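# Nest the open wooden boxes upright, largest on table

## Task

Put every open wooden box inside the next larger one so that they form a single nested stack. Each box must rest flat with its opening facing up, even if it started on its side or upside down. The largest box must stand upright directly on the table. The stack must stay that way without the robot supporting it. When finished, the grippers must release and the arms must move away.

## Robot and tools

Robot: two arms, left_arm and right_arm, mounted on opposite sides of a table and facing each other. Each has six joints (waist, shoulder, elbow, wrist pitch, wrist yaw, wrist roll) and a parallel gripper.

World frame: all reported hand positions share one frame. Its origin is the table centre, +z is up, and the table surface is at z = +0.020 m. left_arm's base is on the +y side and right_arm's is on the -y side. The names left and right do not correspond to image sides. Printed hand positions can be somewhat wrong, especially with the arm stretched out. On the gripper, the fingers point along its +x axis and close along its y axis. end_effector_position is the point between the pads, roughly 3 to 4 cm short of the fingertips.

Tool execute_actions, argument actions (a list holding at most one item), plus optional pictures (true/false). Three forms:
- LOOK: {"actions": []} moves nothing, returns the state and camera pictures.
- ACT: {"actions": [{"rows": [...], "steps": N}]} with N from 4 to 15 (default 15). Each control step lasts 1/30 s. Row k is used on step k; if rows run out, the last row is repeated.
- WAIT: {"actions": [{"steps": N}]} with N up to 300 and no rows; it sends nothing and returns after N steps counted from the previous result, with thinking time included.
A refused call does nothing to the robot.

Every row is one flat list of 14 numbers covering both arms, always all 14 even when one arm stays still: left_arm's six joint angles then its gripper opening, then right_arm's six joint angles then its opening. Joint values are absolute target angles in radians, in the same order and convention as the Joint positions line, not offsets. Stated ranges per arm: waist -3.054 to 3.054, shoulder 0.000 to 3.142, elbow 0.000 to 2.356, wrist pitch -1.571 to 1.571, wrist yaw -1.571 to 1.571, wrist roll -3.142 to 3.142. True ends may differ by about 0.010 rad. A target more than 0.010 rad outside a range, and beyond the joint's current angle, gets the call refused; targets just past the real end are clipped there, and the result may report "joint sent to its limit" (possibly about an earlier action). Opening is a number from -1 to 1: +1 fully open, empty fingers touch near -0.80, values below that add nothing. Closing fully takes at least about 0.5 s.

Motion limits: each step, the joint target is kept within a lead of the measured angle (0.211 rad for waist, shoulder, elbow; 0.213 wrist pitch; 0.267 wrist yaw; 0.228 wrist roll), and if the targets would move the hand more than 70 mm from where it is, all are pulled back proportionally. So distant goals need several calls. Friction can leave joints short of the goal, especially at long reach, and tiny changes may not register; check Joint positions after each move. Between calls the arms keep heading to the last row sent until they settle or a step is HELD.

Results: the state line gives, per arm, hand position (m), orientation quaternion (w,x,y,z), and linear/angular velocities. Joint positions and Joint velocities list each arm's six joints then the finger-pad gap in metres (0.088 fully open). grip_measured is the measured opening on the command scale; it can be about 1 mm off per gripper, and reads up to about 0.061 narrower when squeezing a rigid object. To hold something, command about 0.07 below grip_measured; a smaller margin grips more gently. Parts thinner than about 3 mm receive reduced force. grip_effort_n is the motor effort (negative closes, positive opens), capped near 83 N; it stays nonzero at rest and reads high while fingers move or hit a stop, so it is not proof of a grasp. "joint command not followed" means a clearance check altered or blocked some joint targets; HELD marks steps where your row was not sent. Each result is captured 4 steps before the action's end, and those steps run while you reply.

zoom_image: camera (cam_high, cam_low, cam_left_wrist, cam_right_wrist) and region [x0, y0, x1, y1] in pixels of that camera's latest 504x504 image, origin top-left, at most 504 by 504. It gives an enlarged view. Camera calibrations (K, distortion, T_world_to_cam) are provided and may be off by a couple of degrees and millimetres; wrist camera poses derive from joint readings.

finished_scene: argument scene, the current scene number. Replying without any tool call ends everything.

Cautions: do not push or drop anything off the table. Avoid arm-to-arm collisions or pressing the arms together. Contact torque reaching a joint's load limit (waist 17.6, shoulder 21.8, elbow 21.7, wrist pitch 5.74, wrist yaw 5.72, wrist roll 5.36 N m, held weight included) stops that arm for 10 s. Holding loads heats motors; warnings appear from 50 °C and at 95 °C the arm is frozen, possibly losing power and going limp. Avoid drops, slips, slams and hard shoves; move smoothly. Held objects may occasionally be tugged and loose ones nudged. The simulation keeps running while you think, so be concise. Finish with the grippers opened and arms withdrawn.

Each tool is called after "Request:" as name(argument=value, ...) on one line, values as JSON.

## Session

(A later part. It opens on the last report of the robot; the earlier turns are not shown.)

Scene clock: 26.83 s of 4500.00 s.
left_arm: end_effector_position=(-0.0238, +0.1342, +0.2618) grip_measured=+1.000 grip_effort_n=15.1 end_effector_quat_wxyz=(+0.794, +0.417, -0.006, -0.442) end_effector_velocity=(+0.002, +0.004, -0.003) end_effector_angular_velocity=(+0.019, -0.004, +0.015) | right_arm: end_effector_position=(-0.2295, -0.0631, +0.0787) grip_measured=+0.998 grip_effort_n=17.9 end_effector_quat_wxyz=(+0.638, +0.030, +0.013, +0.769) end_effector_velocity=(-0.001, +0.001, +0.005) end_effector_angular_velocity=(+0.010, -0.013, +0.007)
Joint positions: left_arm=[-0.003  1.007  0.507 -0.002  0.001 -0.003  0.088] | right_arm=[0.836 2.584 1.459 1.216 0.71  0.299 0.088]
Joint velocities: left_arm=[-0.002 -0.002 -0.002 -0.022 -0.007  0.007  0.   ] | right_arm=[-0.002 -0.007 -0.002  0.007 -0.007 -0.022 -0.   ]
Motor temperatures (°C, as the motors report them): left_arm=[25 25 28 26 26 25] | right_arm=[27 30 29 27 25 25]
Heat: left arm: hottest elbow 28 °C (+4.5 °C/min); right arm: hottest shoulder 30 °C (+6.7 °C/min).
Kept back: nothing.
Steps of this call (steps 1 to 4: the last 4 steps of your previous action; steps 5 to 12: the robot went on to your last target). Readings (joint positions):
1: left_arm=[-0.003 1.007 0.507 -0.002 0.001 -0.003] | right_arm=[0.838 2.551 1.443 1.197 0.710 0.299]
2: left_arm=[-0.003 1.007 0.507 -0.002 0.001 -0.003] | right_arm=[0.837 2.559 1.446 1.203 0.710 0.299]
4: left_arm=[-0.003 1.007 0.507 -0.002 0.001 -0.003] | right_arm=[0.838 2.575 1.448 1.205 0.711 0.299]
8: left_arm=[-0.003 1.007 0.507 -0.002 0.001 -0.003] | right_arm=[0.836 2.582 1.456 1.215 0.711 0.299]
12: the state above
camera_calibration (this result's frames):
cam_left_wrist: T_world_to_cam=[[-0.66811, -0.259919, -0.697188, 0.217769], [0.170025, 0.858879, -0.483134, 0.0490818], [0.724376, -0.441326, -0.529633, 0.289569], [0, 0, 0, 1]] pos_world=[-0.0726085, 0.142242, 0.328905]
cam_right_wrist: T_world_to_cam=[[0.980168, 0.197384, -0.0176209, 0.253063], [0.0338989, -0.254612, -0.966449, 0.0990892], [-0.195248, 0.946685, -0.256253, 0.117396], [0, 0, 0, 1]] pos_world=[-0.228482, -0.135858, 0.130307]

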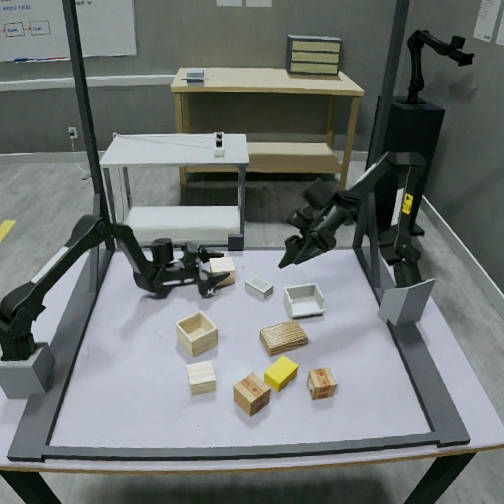

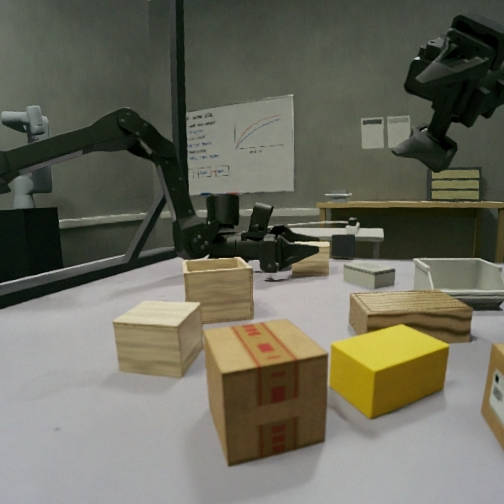

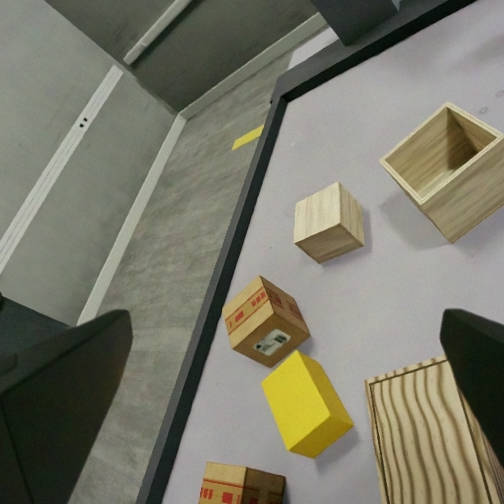

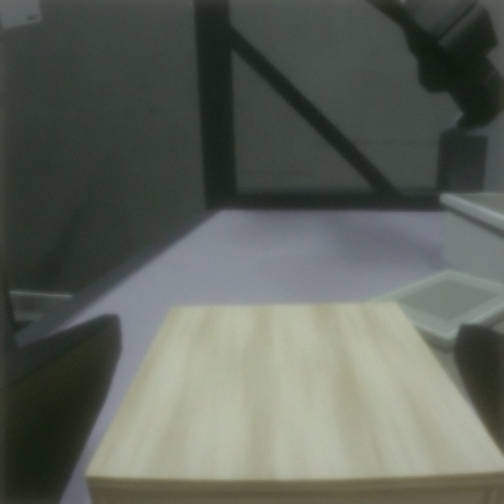

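Request:
execute_actions(actions=[{"rows":[[0,1.0,0.5,0,0,0,1, 0.843,2.57,1.459,1.14,0.717,0.30,1],[0,1.0,0.5,0,0,0,1, 0.843,2.57,1.459,1.14,0.717,0.30,1],[0,1.0,0.5,0,0,0,1, 0.843,2.57,1.459,1.14,0.717,0.30,1],[0,1.0,0.5,0,0,0,1, 0.843,2.57,1.459,1.14,0.717,0.30,1],[0,1.0,0.5,0,0,0,1, 0.85,2.57,1.459,1.06,0.725,0.30,1]],"steps":15}])

Request:
execute_actions(actions=[{"steps":10}], pictures=true)

Scene clock: 27.67 s of 4500.00 s.
left_arm: end_effector_position=(-0.0238, +0.1342, +0.2618) grip_measured=+1.000 grip_effort_n=15.6 end_effector_quat_wxyz=(+0.794, +0.417, -0.006, -0.442) end_effector_velocity=(+0.001, +0.002, -0.001) end_effector_angular_velocity=(+0.008, -0.008, +0.005) | right_arm: end_effector_position=(-0.2267, -0.0621, +0.0656) grip_measured=+0.998 grip_effort_n=17.9 end_effector_quat_wxyz=(+0.650, -0.025, +0.011, +0.760) end_effector_velocity=(+0.005, -0.001, -0.016) end_effector_angular_velocity=(-0.070, -0.118, -0.028)
Joint positions: left_arm=[-0.003  1.007  0.507 -0.002  0.001 -0.003  0.088] | right_arm=[0.838 2.566 1.461 1.081 0.719 0.299 0.088]
Joint velocities: left_arm=[-0.002 -0.002 -0.002 -0.007 -0.007  0.007  0.   ] | right_arm=[ 0.002 -0.017 -0.002 -0.139  0.007 -0.022 -0.   ]
Motor temperatures (°C, as the motors report them): left_arm=[25 25 28 26 26 25] | right_arm=[27 30 29 27 26 25]
Heat: left arm: hottest elbow 28 °C (+4.3 °C/min); right arm: hottest shoulder 30 °C (+6.5 °C/min).
Steps of this call (steps 1 to 14: the robot went on to your last target; steps 15 to 25: the first 11 steps of this action). Readings (joint positions):
15: left_arm=[-0.003 1.007 0.507 -0.002 0.001 -0.003] | right_arm=[0.836 2.583 1.459 1.211 0.710 0.299]
16: left_arm=[-0.003 1.007 0.507 -0.002 0.001 -0.003] | right_arm=[0.836 2.581 1.460 1.192 0.710 0.299]
18: left_arm=[-0.003 1.007 0.507 -0.002 0.001 -0.003] | right_arm=[0.836 2.577 1.461 1.171 0.710 0.299]
22: left_arm=[-0.003 1.007 0.507 -0.002 0.001 -0.003] | right_arm=[0.837 2.569 1.461 1.102 0.717 0.299]
25: the state above

Scene clock: 28.00 s of 4500.00 s.
left_arm: end_effector_position=(-0.0238, +0.1342, +0.2618) grip_measured=+1.000 grip_effort_n=15.6 end_effector_quat_wxyz=(+0.794, +0.417, -0.006, -0.442) end_effector_velocity=(-0.001, -0.001, -0.002) end_effector_angular_velocity=(+0.007, -0.000, -0.011) | right_arm: end_effector_position=(-0.2264, -0.0623, +0.0640) grip_measured=+0.998 grip_effort_n=17.4 end_effector_quat_wxyz=(+0.651, -0.031, +0.011, +0.758) end_effector_velocity=(+0.001, +0.001, -0.001) end_effector_angular_velocity=(-0.005, -0.013, +0.004)
Joint positions: left_arm=[-0.003  1.007  0.507 -0.002  0.001 -0.003  0.088] | right_arm=[0.839 2.564 1.461 1.068 0.72  0.299 0.088]
Joint velocities: left_arm=[-0.002  0.002 -0.002  0.007  0.007  0.007  0.   ] | right_arm=[-0.002 -0.002 -0.002 -0.007 -0.007 -0.007 -0.   ]
Motor temperatures (°C, as the motors report them): left_arm=[25 25 28 26 26 25] | right_arm=[27 30 29 27 26 25]
Heat: left arm: hottest elbow 28 °C (+4.3 °C/min); right arm: hottest shoulder 30 °C (+6.4 °C/min).
Kept back: nothing.
Steps of this call (steps 1 to 4: the last 4 steps of your previous action; steps 5 to 10: the robot went on to your last target). Readings (joint positions):
1: left_arm=[-0.003 1.007 0.507 -0.002 0.001 -0.003] | right_arm=[0.839 2.566 1.461 1.078 0.719 0.299]
2: left_arm=[-0.003 1.007 0.507 -0.002 0.001 -0.003] | right_arm=[0.839 2.565 1.461 1.075 0.719 0.299]
4: left_arm=[-0.003 1.007 0.507 -0.002 0.001 -0.003] | right_arm=[0.839 2.565 1.461 1.071 0.720 0.299]
8: left_arm=[-0.003 1.007 0.507 -0.002 0.001 -0.003] | right_arm=[0.839 2.564 1.461 1.068 0.720 0.299]
10: the state above
camera_calibration (this result's frames):
cam_left_wrist: T_world_to_cam=[[-0.66811, -0.259919, -0.697188, 0.217769], [0.170025, 0.858879, -0.483134, 0.0490818], [0.724376, -0.441326, -0.529633, 0.289569], [0, 0, 0, 1]] pos_world=[-0.0726085, 0.142242, 0.328905]
cam_right_wrist: T_world_to_cam=[[0.983779, 0.1676, 0.0639397, 0.243341], [0.116803, -0.327977, -0.937437, 0.0972973], [-0.136144, 0.9297, -0.342233, 0.131317], [0, 0, 0, 1]] pos_world=[-0.23288, -0.130958, 0.120592]

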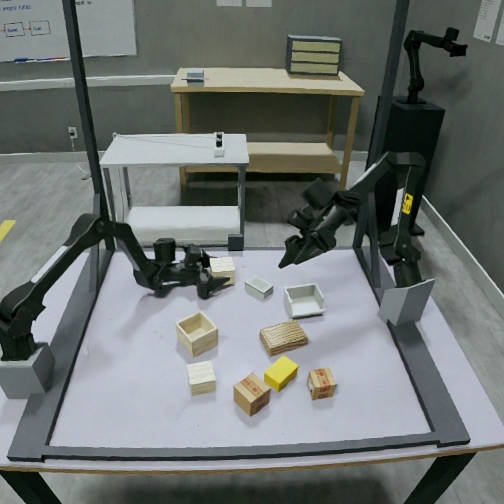

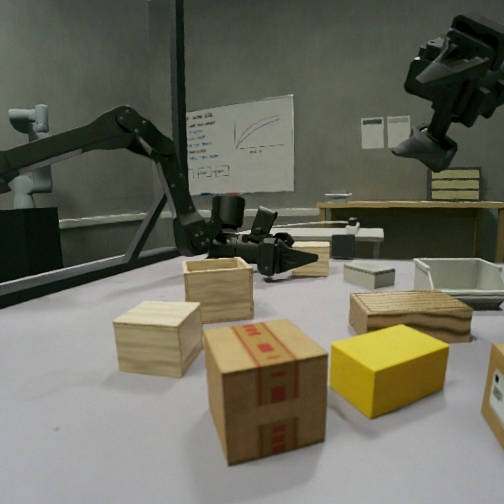

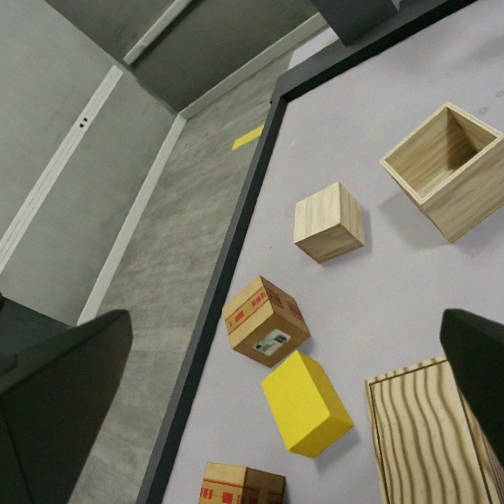

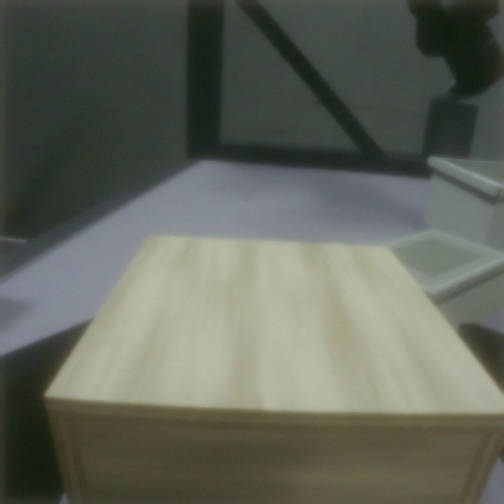

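Request:
execute_actions(actions=[{"rows":[[0,1.0,0.5,0,0,0,1, 0.85,2.56,1.459,0.99,0.73,0.37,1]],"steps":15}])

Request:
execute_actions(actions=[{"rows":[[0,1.0,0.5,0,0,0,1, 0.85,2.56,1.459,0.99,0.73,0.37,0.2]],"steps":15}])

Request:
execute_actions(actions=[{"rows":[[0,1.0,0.5,0,0,0,1, 0.80,2.3,1.40,1.0,0.66,0.37,0.2]],"steps":15}], pictures=true)

Scene clock: 28.50 s of 4500.00 s.
left_arm: end_effector_position=(-0.0238, +0.1342, +0.2618) grip_measured=+1.000 grip_effort_n=15.1 end_effector_quat_wxyz=(+0.794, +0.417, -0.006, -0.442) end_effector_velocity=(+0.002, +0.004, -0.003) end_effector_angular_velocity=(+0.019, -0.004, +0.015) | right_arm: end_effector_position=(-0.2240, -0.0629, +0.0571) grip_measured=+0.998 grip_effort_n=17.4 end_effector_quat_wxyz=(+0.658, -0.038, +0.034, +0.752) end_effector_velocity=(+0.002, +0.002, -0.003) end_effector_angular_velocity=(-0.020, -0.009, +0.008)
Joint positions: left_arm=[-0.003  1.007  0.507 -0.002  0.001 -0.003  0.088] | right_arm=[0.84  2.556 1.461 0.999 0.724 0.365 0.088]
Joint velocities: left_arm=[-0.002 -0.002 -0.002 -0.022 -0.007  0.007  0.   ] | right_arm=[-0.007 -0.002 -0.002 -0.022 -0.022  0.007 -0.   ]
Motor temperatures (°C, as the motors report them): left_arm=[25 25 28 26 26 25] | right_arm=[27 30 29 27 26 25]
Heat: left arm: hottest elbow 28 °C (+4.2 °C/min); right arm: hottest shoulder 30 °C (+6.3 °C/min).
Steps of this call (steps 1 to 4: the robot went on to your last target; steps 5 to 15: the first 11 steps of this action). Readings (joint positions):
5: left_arm=[-0.003 1.007 0.507 -0.002 0.001 -0.003] | right_arm=[0.839 2.563 1.461 1.058 0.721 0.309]
6: left_arm=[-0.003 1.007 0.507 -0.002 0.001 -0.003] | right_arm=[0.839 2.561 1.461 1.039 0.722 0.324]
8: left_arm=[-0.003 1.007 0.507 -0.002 0.001 -0.003] | right_arm=[0.840 2.558 1.461 1.020 0.723 0.344]
12: left_arm=[-0.003 1.007 0.507 -0.002 0.001 -0.003] | right_arm=[0.840 2.556 1.461 1.004 0.724 0.360]
15: the state above

Scene clock: 29.00 s of 4500.00 s.
left_arm: end_effector_position=(-0.0238, +0.1342, +0.2618) grip_measured=+1.000 grip_effort_n=15.1 end_effector_quat_wxyz=(+0.794, +0.417, -0.006, -0.442) end_effector_velocity=(+0.003, +0.004, -0.004) end_effector_angular_velocity=(+0.013, +0.008, +0.024) | right_arm: end_effector_position=(-0.2238, -0.0628, +0.0570) grip_measured=+0.547 grip_effort_n=-83.5 end_effector_quat_wxyz=(+0.658, -0.038, +0.035, +0.751) end_effector_velocity=(-0.003, -0.001, +0.004) end_effector_angular_velocity=(+0.005, +0.003, +0.012)
Joint positions: left_arm=[-0.003  1.007  0.507 -0.002  0.001 -0.003  0.088] | right_arm=[0.84  2.555 1.462 0.996 0.726 0.367 0.066]
Joint velocities: left_arm=[-0.002  0.002 -0.002 -0.022 -0.007 -0.007  0.   ] | right_arm=[ 0.002 -0.007 -0.002  0.007 -0.007 -0.007 -0.   ]
Motor temperatures (°C, as the motors report them): left_arm=[25 25 28 26 26 25] | right_arm=[27 31 29 27 26 25]
Heat: left arm: hottest elbow 28 °C (+4.1 °C/min); right arm: hottest shoulder 31 °C (+8.3 °C/min).
Steps of this call (steps 1 to 4: the last 4 steps of your previous action; steps 5 to 15: the first 11 steps of this action). Readings (joint positions):
5: left_arm=[-0.003 1.007 0.507 -0.002 0.001 -0.003] | right_arm=[0.840 2.555 1.461 0.997 0.725 0.367]
6: left_arm=[-0.003 1.007 0.507 -0.002 0.001 -0.003] | right_arm=[0.840 2.555 1.462 0.997 0.725 0.367]
8: left_arm=[-0.003 1.007 0.507 -0.002 0.001 -0.003] | right_arm=[0.840 2.555 1.462 0.997 0.725 0.367]
12: left_arm=[-0.003 1.007 0.507 -0.002 0.001 -0.003] | right_arm=[0.840 2.555 1.462 0.996 0.726 0.367]
15: the state above

Scene clock: 29.50 s of 4500.00 s.
left_arm: end_effector_position=(-0.0238, +0.1342, +0.2618) grip_measured=+1.000 grip_effort_n=15.1 end_effector_quat_wxyz=(+0.794, +0.417, -0.006, -0.442) end_effector_velocity=(+0.001, +0.000, +0.002) end_effector_angular_velocity=(-0.016, -0.011, +0.010) | right_arm: end_effector_position=(-0.2466, -0.0562, +0.1795) grip_measured=+0.547 grip_effort_n=-83.5 end_effector_quat_wxyz=(+0.632, +0.062, +0.039, +0.771) end_effector_velocity=(-0.024, +0.002, +0.191) end_effector_angular_velocity=(+0.225, +0.230, +0.056)
Joint positions: left_arm=[-0.003  1.007  0.507 -0.002  0.001 -0.003  0.088] | right_arm=[0.803 2.312 1.419 1.005 0.671 0.368 0.066]
Joint velocities: left_arm=[-0.002 -0.002 -0.002  0.007 -0.022 -0.007  0.   ] | right_arm=[-0.051 -0.335 -0.002  0.007 -0.037 -0.022 -0.   ]
Motor temperatures (°C, as the motors report them): left_arm=[25 25 28 26 26 25] | right_arm=[27 31 29 27 26 25]
Heat: left arm: hottest elbow 28 °C (+4.1 °C/min); right arm: hottest shoulder 31 °C (+8.1 °C/min).
Steps of this call (steps 1 to 4: the last 4 steps of your previous action; steps 5 to 15: the first 11 steps of this action). Readings (joint positions):
5: left_arm=[-0.003 1.007 0.507 -0.002 0.001 -0.003] | right_arm=[0.840 2.542 1.459 0.994 0.723 0.368]
6: left_arm=[-0.003 1.007 0.507 -0.002 0.001 -0.003] | right_arm=[0.837 2.523 1.446 0.984 0.713 0.368]
8: left_arm=[-0.003 1.007 0.507 -0.002 0.001 -0.003] | right_arm=[0.830 2.479 1.427 0.984 0.699 0.368]
12: left_arm=[-0.003 1.007 0.507 -0.002 0.001 -0.003] | right_arm=[0.811 2.368 1.419 0.997 0.677 0.368]
15: the state above
camera_calibration (this result's frames):
cam_left_wrist: T_world_to_cam=[[-0.66811, -0.259919, -0.697188, 0.217769], [0.170025, 0.858879, -0.483134, 0.0490818], [0.724376, -0.441326, -0.529633, 0.289569], [0, 0, 0, 1]] pos_world=[-0.0726085, 0.142242, 0.328905]
cam_right_wrist: T_world_to_cam=[[0.972783, 0.210471, -0.0969302, 0.283453], [-0.0414133, -0.253659, -0.966407, 0.180257], [-0.227987, 0.944118, -0.238039, 0.121879], [0, 0, 0, 1]] pos_world=[-0.240487, -0.129003, 0.230688]

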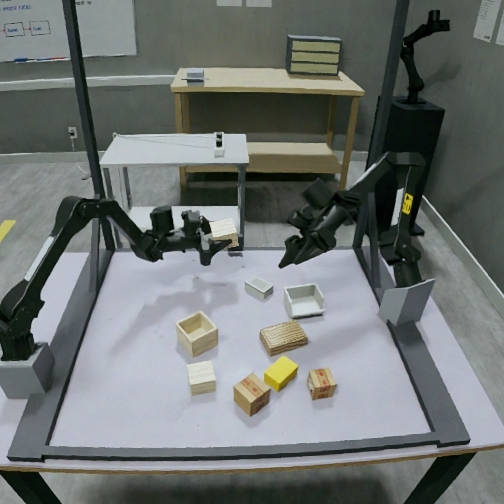

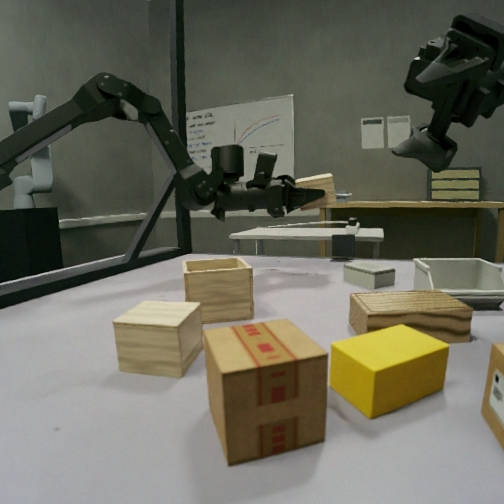

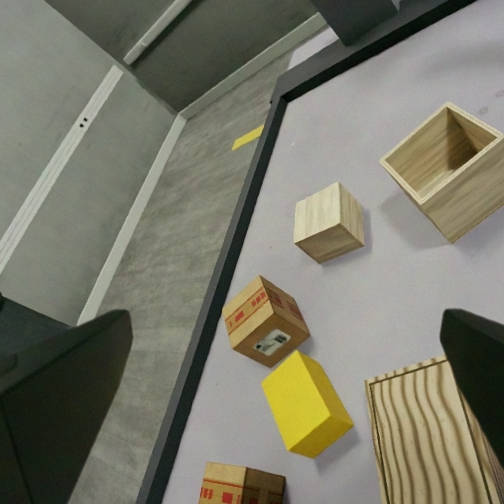

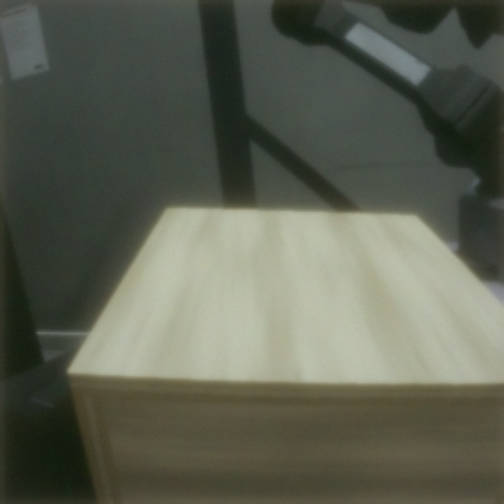

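Request:
execute_actions(actions=[{"rows":[[0,1.0,0.5,0,0,0,1, -0.194,2.25,0.904,1.28,-0.057,-2.84,0.2]],"steps":15}])

Request:
execute_actions(actions=[{"steps":60}], pictures=true)

Scene clock: 30.70 s of 4500.00 s.
left_arm: end_effector_position=(-0.0238, +0.1342, +0.2618) grip_measured=+1.000 grip_effort_n=15.1 end_effector_quat_wxyz=(+0.794, +0.417, -0.006, -0.442) end_effector_velocity=(+0.003, +0.004, -0.004) end_effector_angular_velocity=(+0.006, +0.005, +0.017) | right_arm: end_effector_position=(-0.1031, -0.0165, +0.1637) grip_measured=+0.547 grip_effort_n=-83.5 end_effector_quat_wxyz=(+0.577, -0.108, -0.114, +0.801) end_effector_velocity=(+0.501, +0.038, -0.151) end_effector_angular_velocity=(-0.310, -1.472, +0.067)
Joint positions: left_arm=[-0.003  1.007  0.507 -0.002  0.001 -0.003  0.088] | right_arm=[ 0.464  2.271  1.074  1.236  0.194 -0.031  0.066]
Joint velocities: left_arm=[-0.002 -0.002 -0.012 -0.007 -0.007 -0.007  0.   ] | right_arm=[-1.062 -0.002 -0.94   0.198 -1.282 -1.121  0.   ]
Motor temperatures (°C, as the motors report them): left_arm=[25 25 28 26 26 25] | right_arm=[27 31 29 28 26 25]
Heat: left arm: hottest elbow 28 °C (+3.9 °C/min); right arm: hottest shoulder 31 °C (+7.8 °C/min).
Steps of this call (steps 1 to 4: the last 4 steps of your previous action; steps 5 to 25: the robot went on to your last target; steps 26 to 36: the first 11 steps of this action). Readings (joint positions):
26: left_arm=[-0.003 1.007 0.507 -0.002 0.001 -0.003] | right_arm=[0.795 2.300 1.395 1.017 0.636 0.345]
27: left_arm=[-0.003 1.007 0.507 -0.002 0.001 -0.003] | right_arm=[0.779 2.293 1.363 1.061 0.577 0.305]
29: left_arm=[-0.003 1.007 0.507 -0.002 0.001 -0.003] | right_arm=[0.723 2.281 1.298 1.129 0.490 0.229]
33: left_arm=[-0.003 1.007 0.507 -0.002 0.001 -0.003] | right_arm=[0.573 2.272 1.169 1.208 0.320 0.079]
36: the state above

Scene clock: 32.70 s of 4500.00 s.
left_arm: end_effector_position=(-0.0238, +0.1342, +0.2618) grip_measured=+1.000 grip_effort_n=15.1 end_effector_quat_wxyz=(+0.794, +0.417, -0.006, -0.442) end_effector_velocity=(+0.001, +0.003, -0.004) end_effector_angular_velocity=(+0.022, -0.003, +0.011) | right_arm: end_effector_position=(+0.2066, +0.0025, +0.2162) grip_measured=+0.547 grip_effort_n=-83.5 end_effector_quat_wxyz=(-0.005, +0.744, +0.667, -0.023) end_effector_velocity=(-0.001, -0.001, -0.004) end_effector_angular_velocity=(-0.045, -0.252, +0.022)
Joint positions: left_arm=[-0.003  1.007  0.507 -0.002  0.001 -0.003  0.088] | right_arm=[-0.193  2.262  0.914  1.277 -0.053 -2.809  0.066]
Joint velocities: left_arm=[-0.007 -0.002 -0.002 -0.022 -0.007  0.007  0.   ] | right_arm=[-0.002  0.002 -0.002 -0.007 -0.022 -0.256 -0.   ]
Motor temperatures (°C, as the motors report them): left_arm=[25 25 28 26 26 25] | right_arm=[27 32 29 28 26 25]
Heat: left arm: hottest elbow 28 °C (+3.7 °C/min); right arm: hottest shoulder 32 °C (+9.2 °C/min).
Kept back: nothing.
Steps of this call (steps 1 to 4: the last 4 steps of your previous action; steps 5 to 60: the robot went on to your last target). Readings (joint positions):
1: left_arm=[-0.003 1.007 0.507 -0.002 0.001 -0.003] | right_arm=[0.428 2.271 1.044 1.243 0.150 -0.070]
2: left_arm=[-0.003 1.007 0.507 -0.002 0.001 -0.003] | right_arm=[0.392 2.271 1.018 1.247 0.111 -0.110]
4: left_arm=[-0.003 1.007 0.507 -0.002 0.001 -0.003] | right_arm=[0.319 2.271 0.978 1.254 0.054 -0.190]
8: left_arm=[-0.003 1.007 0.507 -0.002 0.001 -0.003] | right_arm=[0.174 2.270 0.943 1.267 -0.004 -0.346]
60: the state above
camera_calibration (this result's frames):
cam_left_wrist: T_world_to_cam=[[-0.66811, -0.259919, -0.697188, 0.217769], [0.170025, 0.858879, -0.483134, 0.0490818], [0.724376, -0.441326, -0.529633, 0.289569], [0, 0, 0, 1]] pos_world=[-0.0726085, 0.142242, 0.328905]
cam_right_wrist: T_world_to_cam=[[-0.992542, 0.121854, -0.00346861, 0.219829], [-0.0348624, -0.25647, 0.965923, -0.169662], [0.116812, 0.95884, 0.258806, -0.000211337], [0, 0, 0, 1]] pos_world=[0.212299, -0.0700976, 0.164697]

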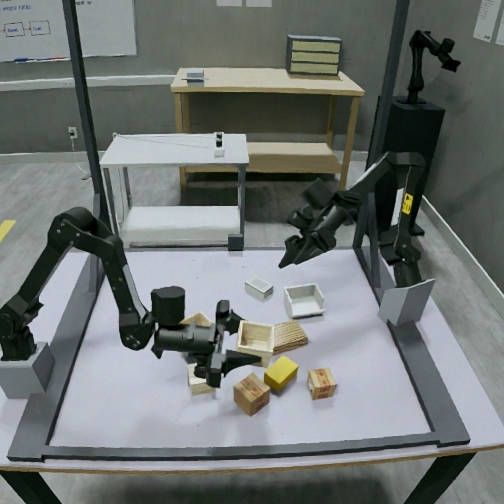

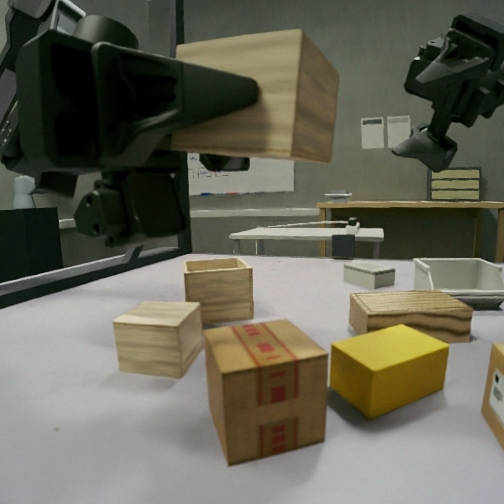

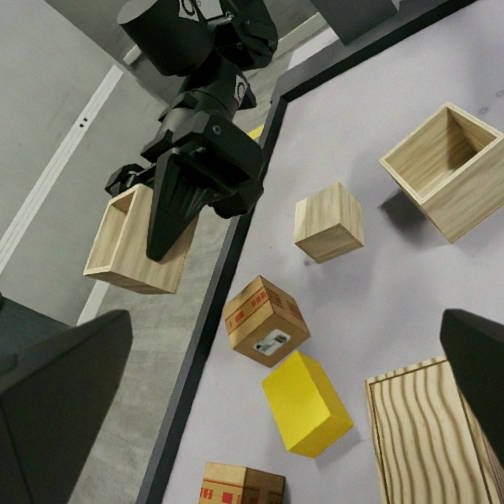

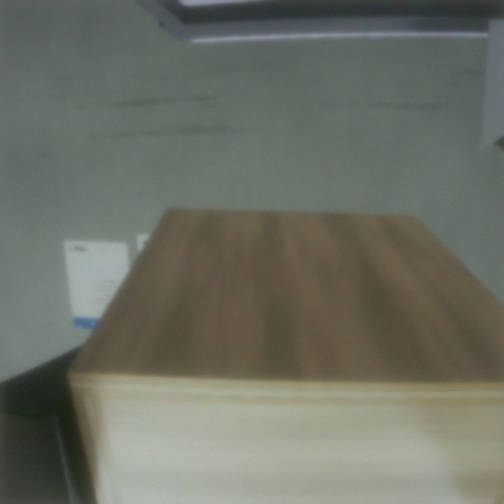

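Request:
execute_actions(actions=[{"rows":[[0,1.0,0.5,0,0,0,1, -0.16,2.42,0.93,1.40,-0.02,-2.84,0.2],[0,1.0,0.5,0,0,0,1, -0.16,2.42,0.93,1.40,-0.02,-2.84,0.2],[0,1.0,0.5,0,0,0,1, -0.16,2.42,0.93,1.40,-0.02,-2.84,0.2],[0,1.0,0.5,0,0,0,1, -0.16,2.42,0.93,1.40,-0.02,-2.84,0.2],[0,1.0,0.5,0,0,0,1, -0.16,2.42,0.93,1.40,-0.02,-2.84,0.2],[0,1.0,0.5,0,0,0,1, -0.14,2.55,0.95,1.50,0.0,-2.84,0.2]],"steps":15}])

Request:
execute_actions(actions=[{"steps":12}], pictures=true)

Scene clock: 33.33 s of 4500.00 s.
left_arm: end_effector_position=(-0.0238, +0.1342, +0.2618) grip_measured=+1.000 grip_effort_n=15.6 end_effector_quat_wxyz=(+0.794, +0.417, -0.006, -0.442) end_effector_velocity=(+0.001, +0.004, -0.002) end_effector_angular_velocity=(+0.006, +0.005, +0.017) | right_arm: end_effector_position=(+0.2126, -0.0000, +0.1530) grip_measured=+0.547 grip_effort_n=-83.5 end_effector_quat_wxyz=(+0.005, +0.747, +0.665, -0.011) end_effector_velocity=(+0.003, +0.016, -0.080) end_effector_angular_velocity=(-0.084, +0.000, +0.015)
Joint positions: left_arm=[-0.003  1.007  0.507 -0.002  0.001 -0.003  0.088] | right_arm=[-0.155  2.494  0.945  1.479 -0.007 -2.837  0.066]
Joint velocities: left_arm=[-0.002 -0.007 -0.002 -0.022 -0.007 -0.007  0.   ] | right_arm=[ 0.046  0.256  0.144  0.037  0.007 -0.007 -0.   ]
Motor temperatures (°C, as the motors report them): left_arm=[25 25 28 26 26 25] | right_arm=[27 32 29 28 26 25]
Heat: left arm: hottest elbow 28 °C (+3.6 °C/min); right arm: hottest shoulder 32 °C (+9.0 °C/min).
Steps of this call (steps 1 to 8: the robot went on to your last target; steps 9 to 19: the first 11 steps of this action). Readings (joint positions):
9: left_arm=[-0.003 1.007 0.507 -0.002 0.001 -0.003] | right_arm=[-0.191 2.275 0.914 1.295 -0.051 -2.836]
10: left_arm=[-0.003 1.007 0.507 -0.002 0.001 -0.003] | right_arm=[-0.188 2.297 0.919 1.339 -0.046 -2.836]
12: left_arm=[-0.003 1.007 0.507 -0.002 0.001 -0.003] | right_arm=[-0.177 2.342 0.927 1.358 -0.038 -2.837]
16: left_arm=[-0.003 1.007 0.507 -0.002 0.001 -0.003] | right_arm=[-0.156 2.456 0.936 1.439 -0.019 -2.837]
19: the state above

Scene clock: 33.73 s of 4500.00 s.
left_arm: end_effector_position=(-0.0238, +0.1342, +0.2618) grip_measured=+1.000 grip_effort_n=15.1 end_effector_quat_wxyz=(+0.794, +0.417, -0.006, -0.442) end_effector_velocity=(+0.000, +0.001, +0.001) end_effector_angular_velocity=(-0.015, +0.003, +0.018) | right_arm: end_effector_position=(+0.2129, +0.0006, +0.1532) grip_measured=+0.547 grip_effort_n=-83.5 end_effector_quat_wxyz=(-0.002, +0.746, +0.666, -0.003) end_effector_velocity=(+0.000, -0.000, -0.001) end_effector_angular_velocity=(-0.009, -0.006, +0.003)
Joint positions: left_arm=[-0.003  1.007  0.507 -0.002  0.001 -0.003  0.088] | right_arm=[-0.154  2.513  0.953  1.511 -0.003 -2.837  0.066]
Joint velocities: left_arm=[-0.007 -0.002  0.002 -0.007 -0.022 -0.022  0.   ] | right_arm=[-0.002 -0.002 -0.002 -0.007 -0.007 -0.007  0.   ]
Motor temperatures (°C, as the motors report them): left_arm=[25 25 28 26 26 25] | right_arm=[27 32 29 28 26 25]
Heat: left arm: hottest elbow 28 °C (+3.6 °C/min); right arm: hottest shoulder 32 °C (+8.9 °C/min).
Kept back: nothing.
Steps of this call (steps 1 to 4: the last 4 steps of your previous action; steps 5 to 12: the robot went on to your last target). Readings (joint positions):
1: left_arm=[-0.003 1.007 0.507 -0.002 0.001 -0.003] | right_arm=[-0.155 2.501 0.947 1.492 -0.005 -2.837]
2: left_arm=[-0.003 1.007 0.507 -0.002 0.001 -0.003] | right_arm=[-0.155 2.505 0.949 1.497 -0.004 -2.837]
4: left_arm=[-0.003 1.007 0.507 -0.002 0.001 -0.003] | right_arm=[-0.154 2.508 0.951 1.503 -0.003 -2.837]
8: left_arm=[-0.003 1.007 0.507 -0.002 0.001 -0.003] | right_arm=[-0.154 2.512 0.953 1.509 -0.003 -2.837]
12: the state above
camera_calibration (this result's frames):
cam_left_wrist: T_world_to_cam=[[-0.66811, -0.259919, -0.697188, 0.217769], [0.170025, 0.858879, -0.483134, 0.0490818], [0.724376, -0.441326, -0.529633, 0.289569], [0, 0, 0, 1]] pos_world=[-0.0726085, 0.142242, 0.328905]
cam_right_wrist: T_world_to_cam=[[-0.991358, 0.126612, -0.0343311, 0.230542], [-0.0685384, -0.276751, 0.958494, -0.100843], [0.111856, 0.952564, 0.283037, 0.0144941], [0, 0, 0, 1]] pos_world=[0.220016, -0.0709042, 0.10047]

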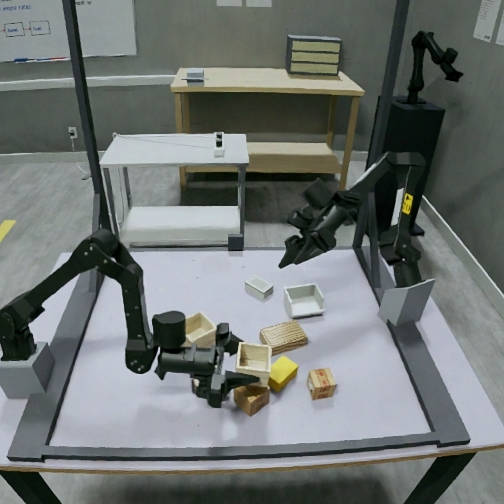

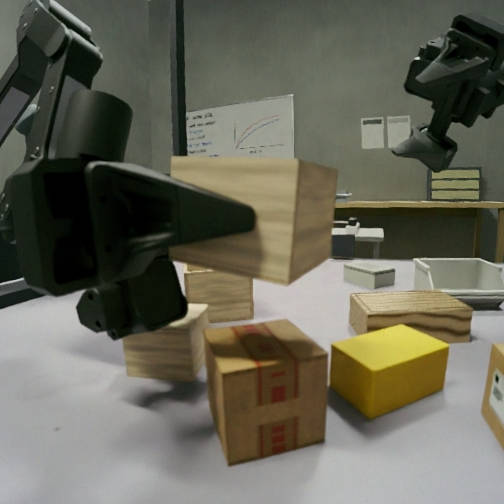

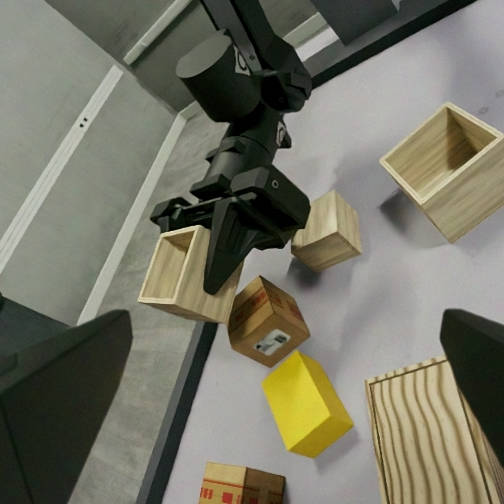

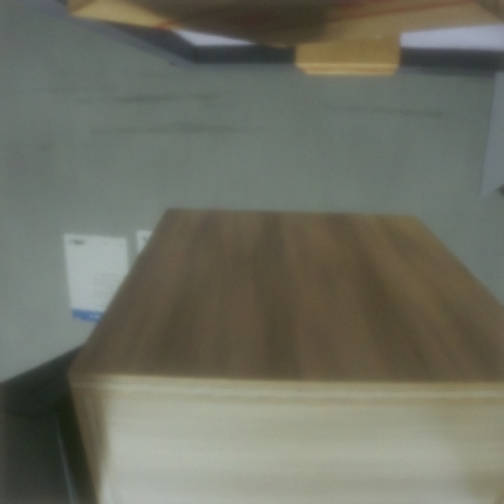

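Request:
execute_actions(actions=[{"rows":[[0,1.0,0.5,0,0,0,1, -0.145,2.60,0.96,1.55,0.0,-2.84,0.2]],"steps":15}], pictures=true)

Scene clock: 34.27 s of 4500.00 s.
left_arm: end_effector_position=(-0.0238, +0.1342, +0.2618) grip_measured=+1.000 grip_effort_n=15.6 end_effector_quat_wxyz=(+0.794, +0.417, -0.006, -0.442) end_effector_velocity=(-0.002, -0.002, +0.004) end_effector_angular_velocity=(-0.009, -0.014, -0.011) | right_arm: end_effector_position=(+0.2185, +0.0015, +0.1550) grip_measured=+0.547 grip_effort_n=-83.5 end_effector_quat_wxyz=(-0.016, +0.747, +0.665, +0.012) end_effector_velocity=(+0.011, +0.001, +0.008) end_effector_angular_velocity=(+0.033, -0.010, -0.020)
Joint positions: left_arm=[-0.003  1.007  0.507 -0.002  0.001 -0.003  0.088] | right_arm=[-0.164  2.548  0.972  1.567  0.002 -2.837  0.066]
Joint velocities: left_arm=[-0.002 -0.007  0.002  0.007 -0.007  0.007  0.   ] | right_arm=[-0.022  0.007  0.012  0.022  0.007 -0.007 -0.   ]
Motor temperatures (°C, as the motors report them): left_arm=[25 25 28 26 26 25] | right_arm=[27 32 29 28 26 25]
Heat: left arm: hottest elbow 28 °C (+3.5 °C/min); right arm: hottest shoulder 32 °C (+8.8 °C/min).
Steps of this call (steps 1 to 5: the robot went on to your last target; steps 6 to 16: the first 11 steps of this action). Readings (joint positions):
6: left_arm=[-0.003 1.007 0.507 -0.002 0.001 -0.003] | right_arm=[-0.154 2.518 0.955 1.518 -0.003 -2.837]
7: left_arm=[-0.003 1.007 0.507 -0.002 0.001 -0.003] | right_arm=[-0.155 2.527 0.958 1.538 -0.002 -2.837]
9: left_arm=[-0.003 1.007 0.507 -0.002 0.001 -0.003] | right_arm=[-0.157 2.537 0.965 1.553 -0.001 -2.837]
13: left_arm=[-0.003 1.007 0.507 -0.002 0.001 -0.003] | right_arm=[-0.162 2.546 0.970 1.565 0.001 -2.837]
16: the state above
camera_calibration (this result's frames):
cam_left_wrist: T_world_to_cam=[[-0.66811, -0.259919, -0.697188, 0.217769], [0.170025, 0.858879, -0.483134, 0.0490818], [0.724376, -0.441326, -0.529633, 0.289569], [0, 0, 0, 1]] pos_world=[-0.0726085, 0.142242, 0.328905]
cam_right_wrist: T_world_to_cam=[[-0.990953, 0.129983, -0.0334292, 0.235824], [-0.0733713, -0.316097, 0.945885, -0.0988115], [0.112382, 0.93978, 0.322775, 0.00628067], [0, 0, 0, 1]] pos_world=[0.225735, -0.0677896, 0.0993206]

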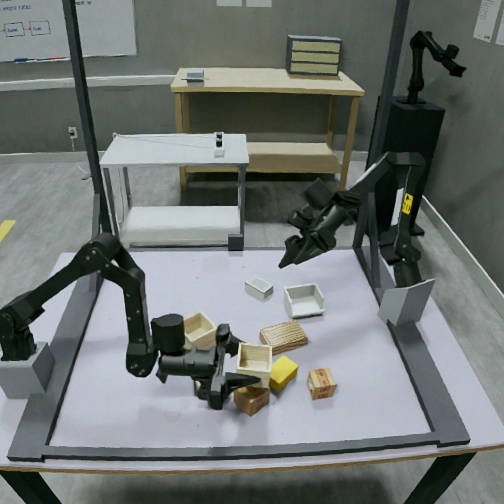

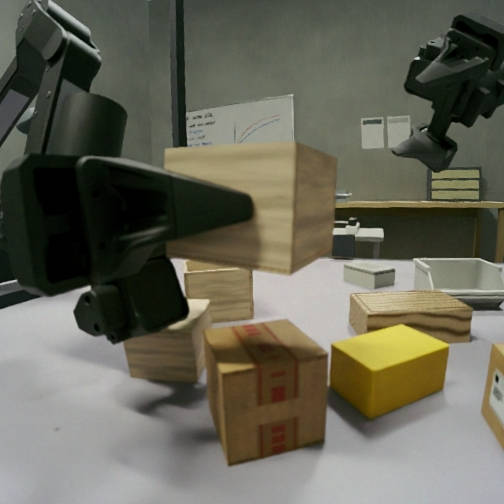

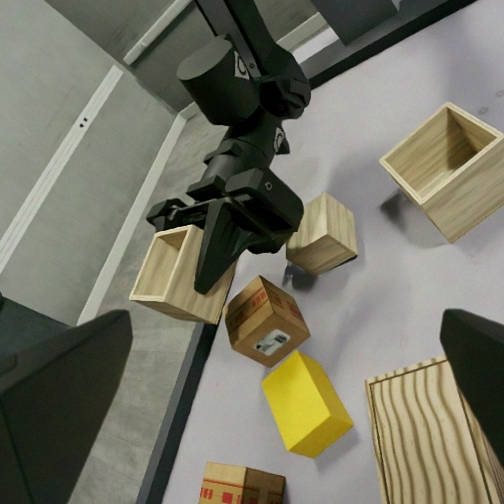

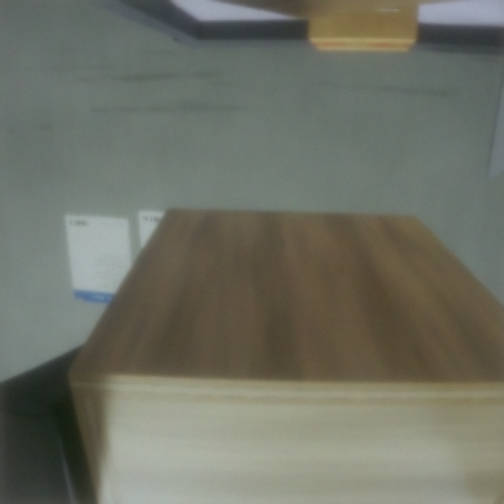

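Request:
execute_actions(actions=[{"rows":[[0,1.0,0.5,0,0,0,1, -0.16,2.35,0.95,1.40,0.0,-2.84,0.2]],"steps":15}])

Request:
execute_actions(actions=[{"rows":[[0,1.0,0.5,0,0,0,1, -0.40,2.42,1.12,1.30,-0.81,-2.86,0.2]],"steps":15}])

Request:
execute_actions(actions=[{"steps":20}], pictures=true)

Scene clock: 35.70 s of 4500.00 s.
left_arm: end_effector_position=(-0.0238, +0.1342, +0.2618) grip_measured=+1.000 grip_effort_n=15.6 end_effector_quat_wxyz=(+0.794, +0.417, -0.006, -0.442) end_effector_velocity=(-0.002, -0.001, -0.000) end_effector_angular_velocity=(+0.004, -0.002, -0.014) | right_arm: end_effector_position=(+0.2011, +0.0107, +0.2072) grip_measured=+0.547 grip_effort_n=-83.5 end_effector_quat_wxyz=(-0.020, +0.744, +0.668, +0.017) end_effector_velocity=(+0.005, +0.001, -0.022) end_effector_angular_velocity=(-0.108, -0.010, -0.013)
Joint positions: left_arm=[-0.003  1.007  0.507 -0.002  0.001 -0.003  0.088] | right_arm=[-0.16   2.361  0.957  1.41   0.002 -2.838  0.066]
Joint velocities: left_arm=[-0.002 -0.002 -0.002  0.007  0.007  0.007  0.   ] | right_arm=[-0.002 -0.002  0.002 -0.11  -0.022 -0.022  0.   ]
Motor temperatures (°C, as the motors report them): left_arm=[25 25 28 27 26 25] | right_arm=[27 32 29 28 26 25]
Heat: left arm: hottest elbow 28 °C (+3.4 °C/min); right arm: hottest shoulder 32 °C (+8.4 °C/min).
Steps of this call (steps 1 to 4: the last 4 steps of your previous action; steps 5 to 15: the robot went on to your last target; steps 16 to 32: nothing new was sent; steps 33 to 43: the first 11 steps of this action). Readings (joint positions):
33: left_arm=[-0.003 1.007 0.507 -0.002 0.001 -0.003] | right_arm=[-0.167 2.530 0.973 1.550 0.002 -2.837]
34: left_arm=[-0.003 1.007 0.507 -0.002 0.001 -0.003] | right_arm=[-0.166 2.500 0.967 1.483 0.002 -2.838]
36: left_arm=[-0.003 1.007 0.507 -0.002 0.001 -0.003] | right_arm=[-0.162 2.450 0.957 1.450 0.002 -2.838]
40: left_arm=[-0.003 1.007 0.507 -0.002 0.001 -0.003] | right_arm=[-0.160 2.375 0.957 1.424 0.002 -2.838]
43: the state above

Scene clock: 36.20 s of 4500.00 s.
left_arm: end_effector_position=(-0.0238, +0.1342, +0.2618) grip_measured=+1.000 grip_effort_n=15.6 end_effector_quat_wxyz=(+0.794, +0.417, -0.006, -0.442) end_effector_velocity=(+0.002, +0.004, -0.003) end_effector_angular_velocity=(-0.008, +0.027, +0.031) | right_arm: end_effector_position=(+0.2459, +0.0144, +0.2274) grip_measured=+0.547 grip_effort_n=-83.5 end_effector_quat_wxyz=(+0.025, +0.616, +0.787, -0.008) end_effector_velocity=(-0.263, -0.052, -0.109) end_effector_angular_velocity=(-0.608, -0.025, +1.703)
Joint positions: left_arm=[-0.003  1.007  0.507 -0.002  0.001 -0.003  0.088] | right_arm=[-0.412  2.401  1.106  1.308 -0.614 -2.857  0.066]
Joint velocities: left_arm=[-0.002 -0.002 -0.002 -0.022 -0.007 -0.037  0.   ] | right_arm=[ 0.056  0.042  0.032 -0.066 -1.751 -0.007 -0.   ]
Motor temperatures (°C, as the motors report them): left_arm=[25 25 28 27 26 25] | right_arm=[27 32 29 28 26 25]
Heat: left arm: hottest elbow 28 °C (+3.3 °C/min); right arm: hottest shoulder 32 °C (+8.3 °C/min).
Steps of this call (steps 1 to 4: the last 4 steps of your previous action; steps 5 to 15: the first 11 steps of this action). Readings (joint positions):
5: left_arm=[-0.003 1.007 0.507 -0.002 0.001 -0.003] | right_arm=[-0.167 2.363 0.965 1.395 -0.028 -2.840]
6: left_arm=[-0.003 1.007 0.507 -0.002 0.001 -0.003] | right_arm=[-0.190 2.369 0.989 1.371 -0.095 -2.843]
8: left_arm=[-0.003 1.007 0.507 -0.002 0.001 -0.003] | right_arm=[-0.261 2.385 1.041 1.341 -0.202 -2.849]
12: left_arm=[-0.003 1.007 0.507 -0.002 0.001 -0.003] | right_arm=[-0.392 2.397 1.096 1.316 -0.434 -2.856]
15: the state above

Scene clock: 36.87 s of 4500.00 s.
left_arm: end_effector_position=(-0.0238, +0.1342, +0.2618) grip_measured=+1.000 grip_effort_n=15.1 end_effector_quat_wxyz=(+0.794, +0.417, -0.006, -0.442) end_effector_velocity=(-0.001, +0.001, -0.003) end_effector_angular_velocity=(+0.005, +0.012, +0.001) | right_arm: end_effector_position=(+0.2142, +0.0065, +0.2140) grip_measured=+0.547 grip_effort_n=-83.5 end_effector_quat_wxyz=(+0.048, +0.536, +0.842, -0.032) end_effector_velocity=(-0.003, -0.002, +0.003) end_effector_angular_velocity=(+0.002, +0.002, +0.021)
Joint positions: left_arm=[-0.003  1.007  0.507 -0.002  0.001 -0.003  0.088] | right_arm=[-0.397  2.407  1.11   1.302 -0.804 -2.858  0.066]
Joint velocities: left_arm=[-0.002 -0.002 -0.002 -0.007  0.007 -0.007  0.   ] | right_arm=[-0.002 -0.007 -0.002  0.007 -0.022  0.007 -0.   ]
Motor temperatures (°C, as the motors report them): left_arm=[25 25 28 27 26 25] | right_arm=[27 32 29 28 26 25]
Heat: left arm: hottest elbow 28 °C (+3.3 °C/min); right arm: hottest shoulder 32 °C (+8.1 °C/min).
Kept back: nothing.
Steps of this call (steps 1 to 4: the last 4 steps of your previous action; steps 5 to 20: the robot went on to your last target). Readings (joint positions):
1: left_arm=[-0.003 1.007 0.507 -0.002 0.001 -0.003] | right_arm=[-0.409 2.402 1.106 1.306 -0.667 -2.857]
2: left_arm=[-0.003 1.007 0.507 -0.002 0.001 -0.003] | right_arm=[-0.404 2.404 1.106 1.305 -0.705 -2.857]
4: left_arm=[-0.003 1.007 0.507 -0.002 0.001 -0.003] | right_arm=[-0.396 2.406 1.106 1.303 -0.751 -2.857]
8: left_arm=[-0.003 1.007 0.507 -0.002 0.001 -0.003] | right_arm=[-0.395 2.407 1.108 1.302 -0.788 -2.858]
20: the state above
camera_calibration (this result's frames):
cam_left_wrist: T_world_to_cam=[[-0.66811, -0.259919, -0.697188, 0.217769], [0.170025, 0.858879, -0.483134, 0.0490818], [0.724376, -0.441326, -0.529633, 0.289569], [0, 0, 0, 1]] pos_world=[-0.0726085, 0.142242, 0.328905]
cam_right_wrist: T_world_to_cam=[[-0.909059, -0.414813, -0.0392636, 0.22012], [0.0366336, -0.173437, 0.984163, -0.186029], [-0.415054, 0.893224, 0.17286, 0.128342], [0, 0, 0, 1]] pos_world=[0.260185, -0.0555938, 0.16954]

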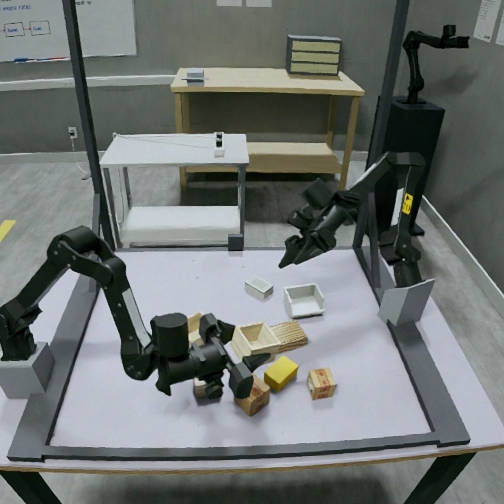

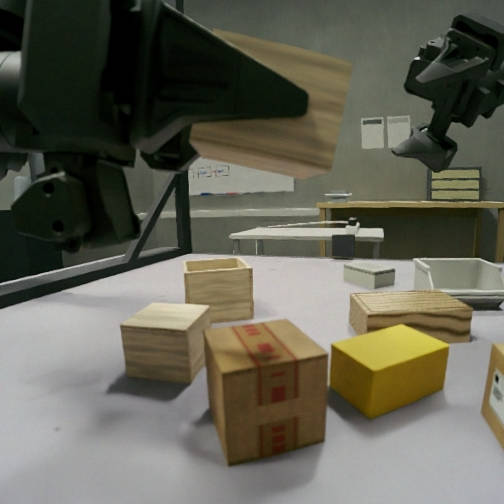

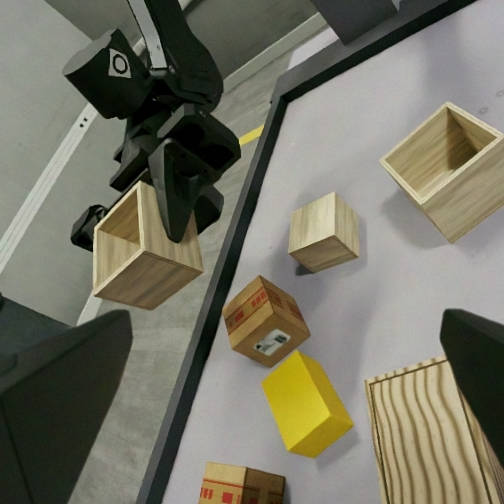

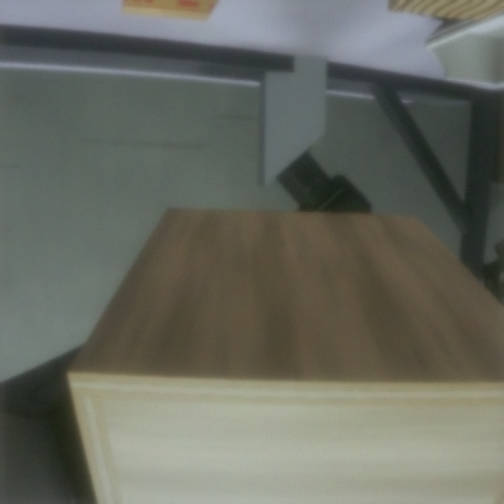

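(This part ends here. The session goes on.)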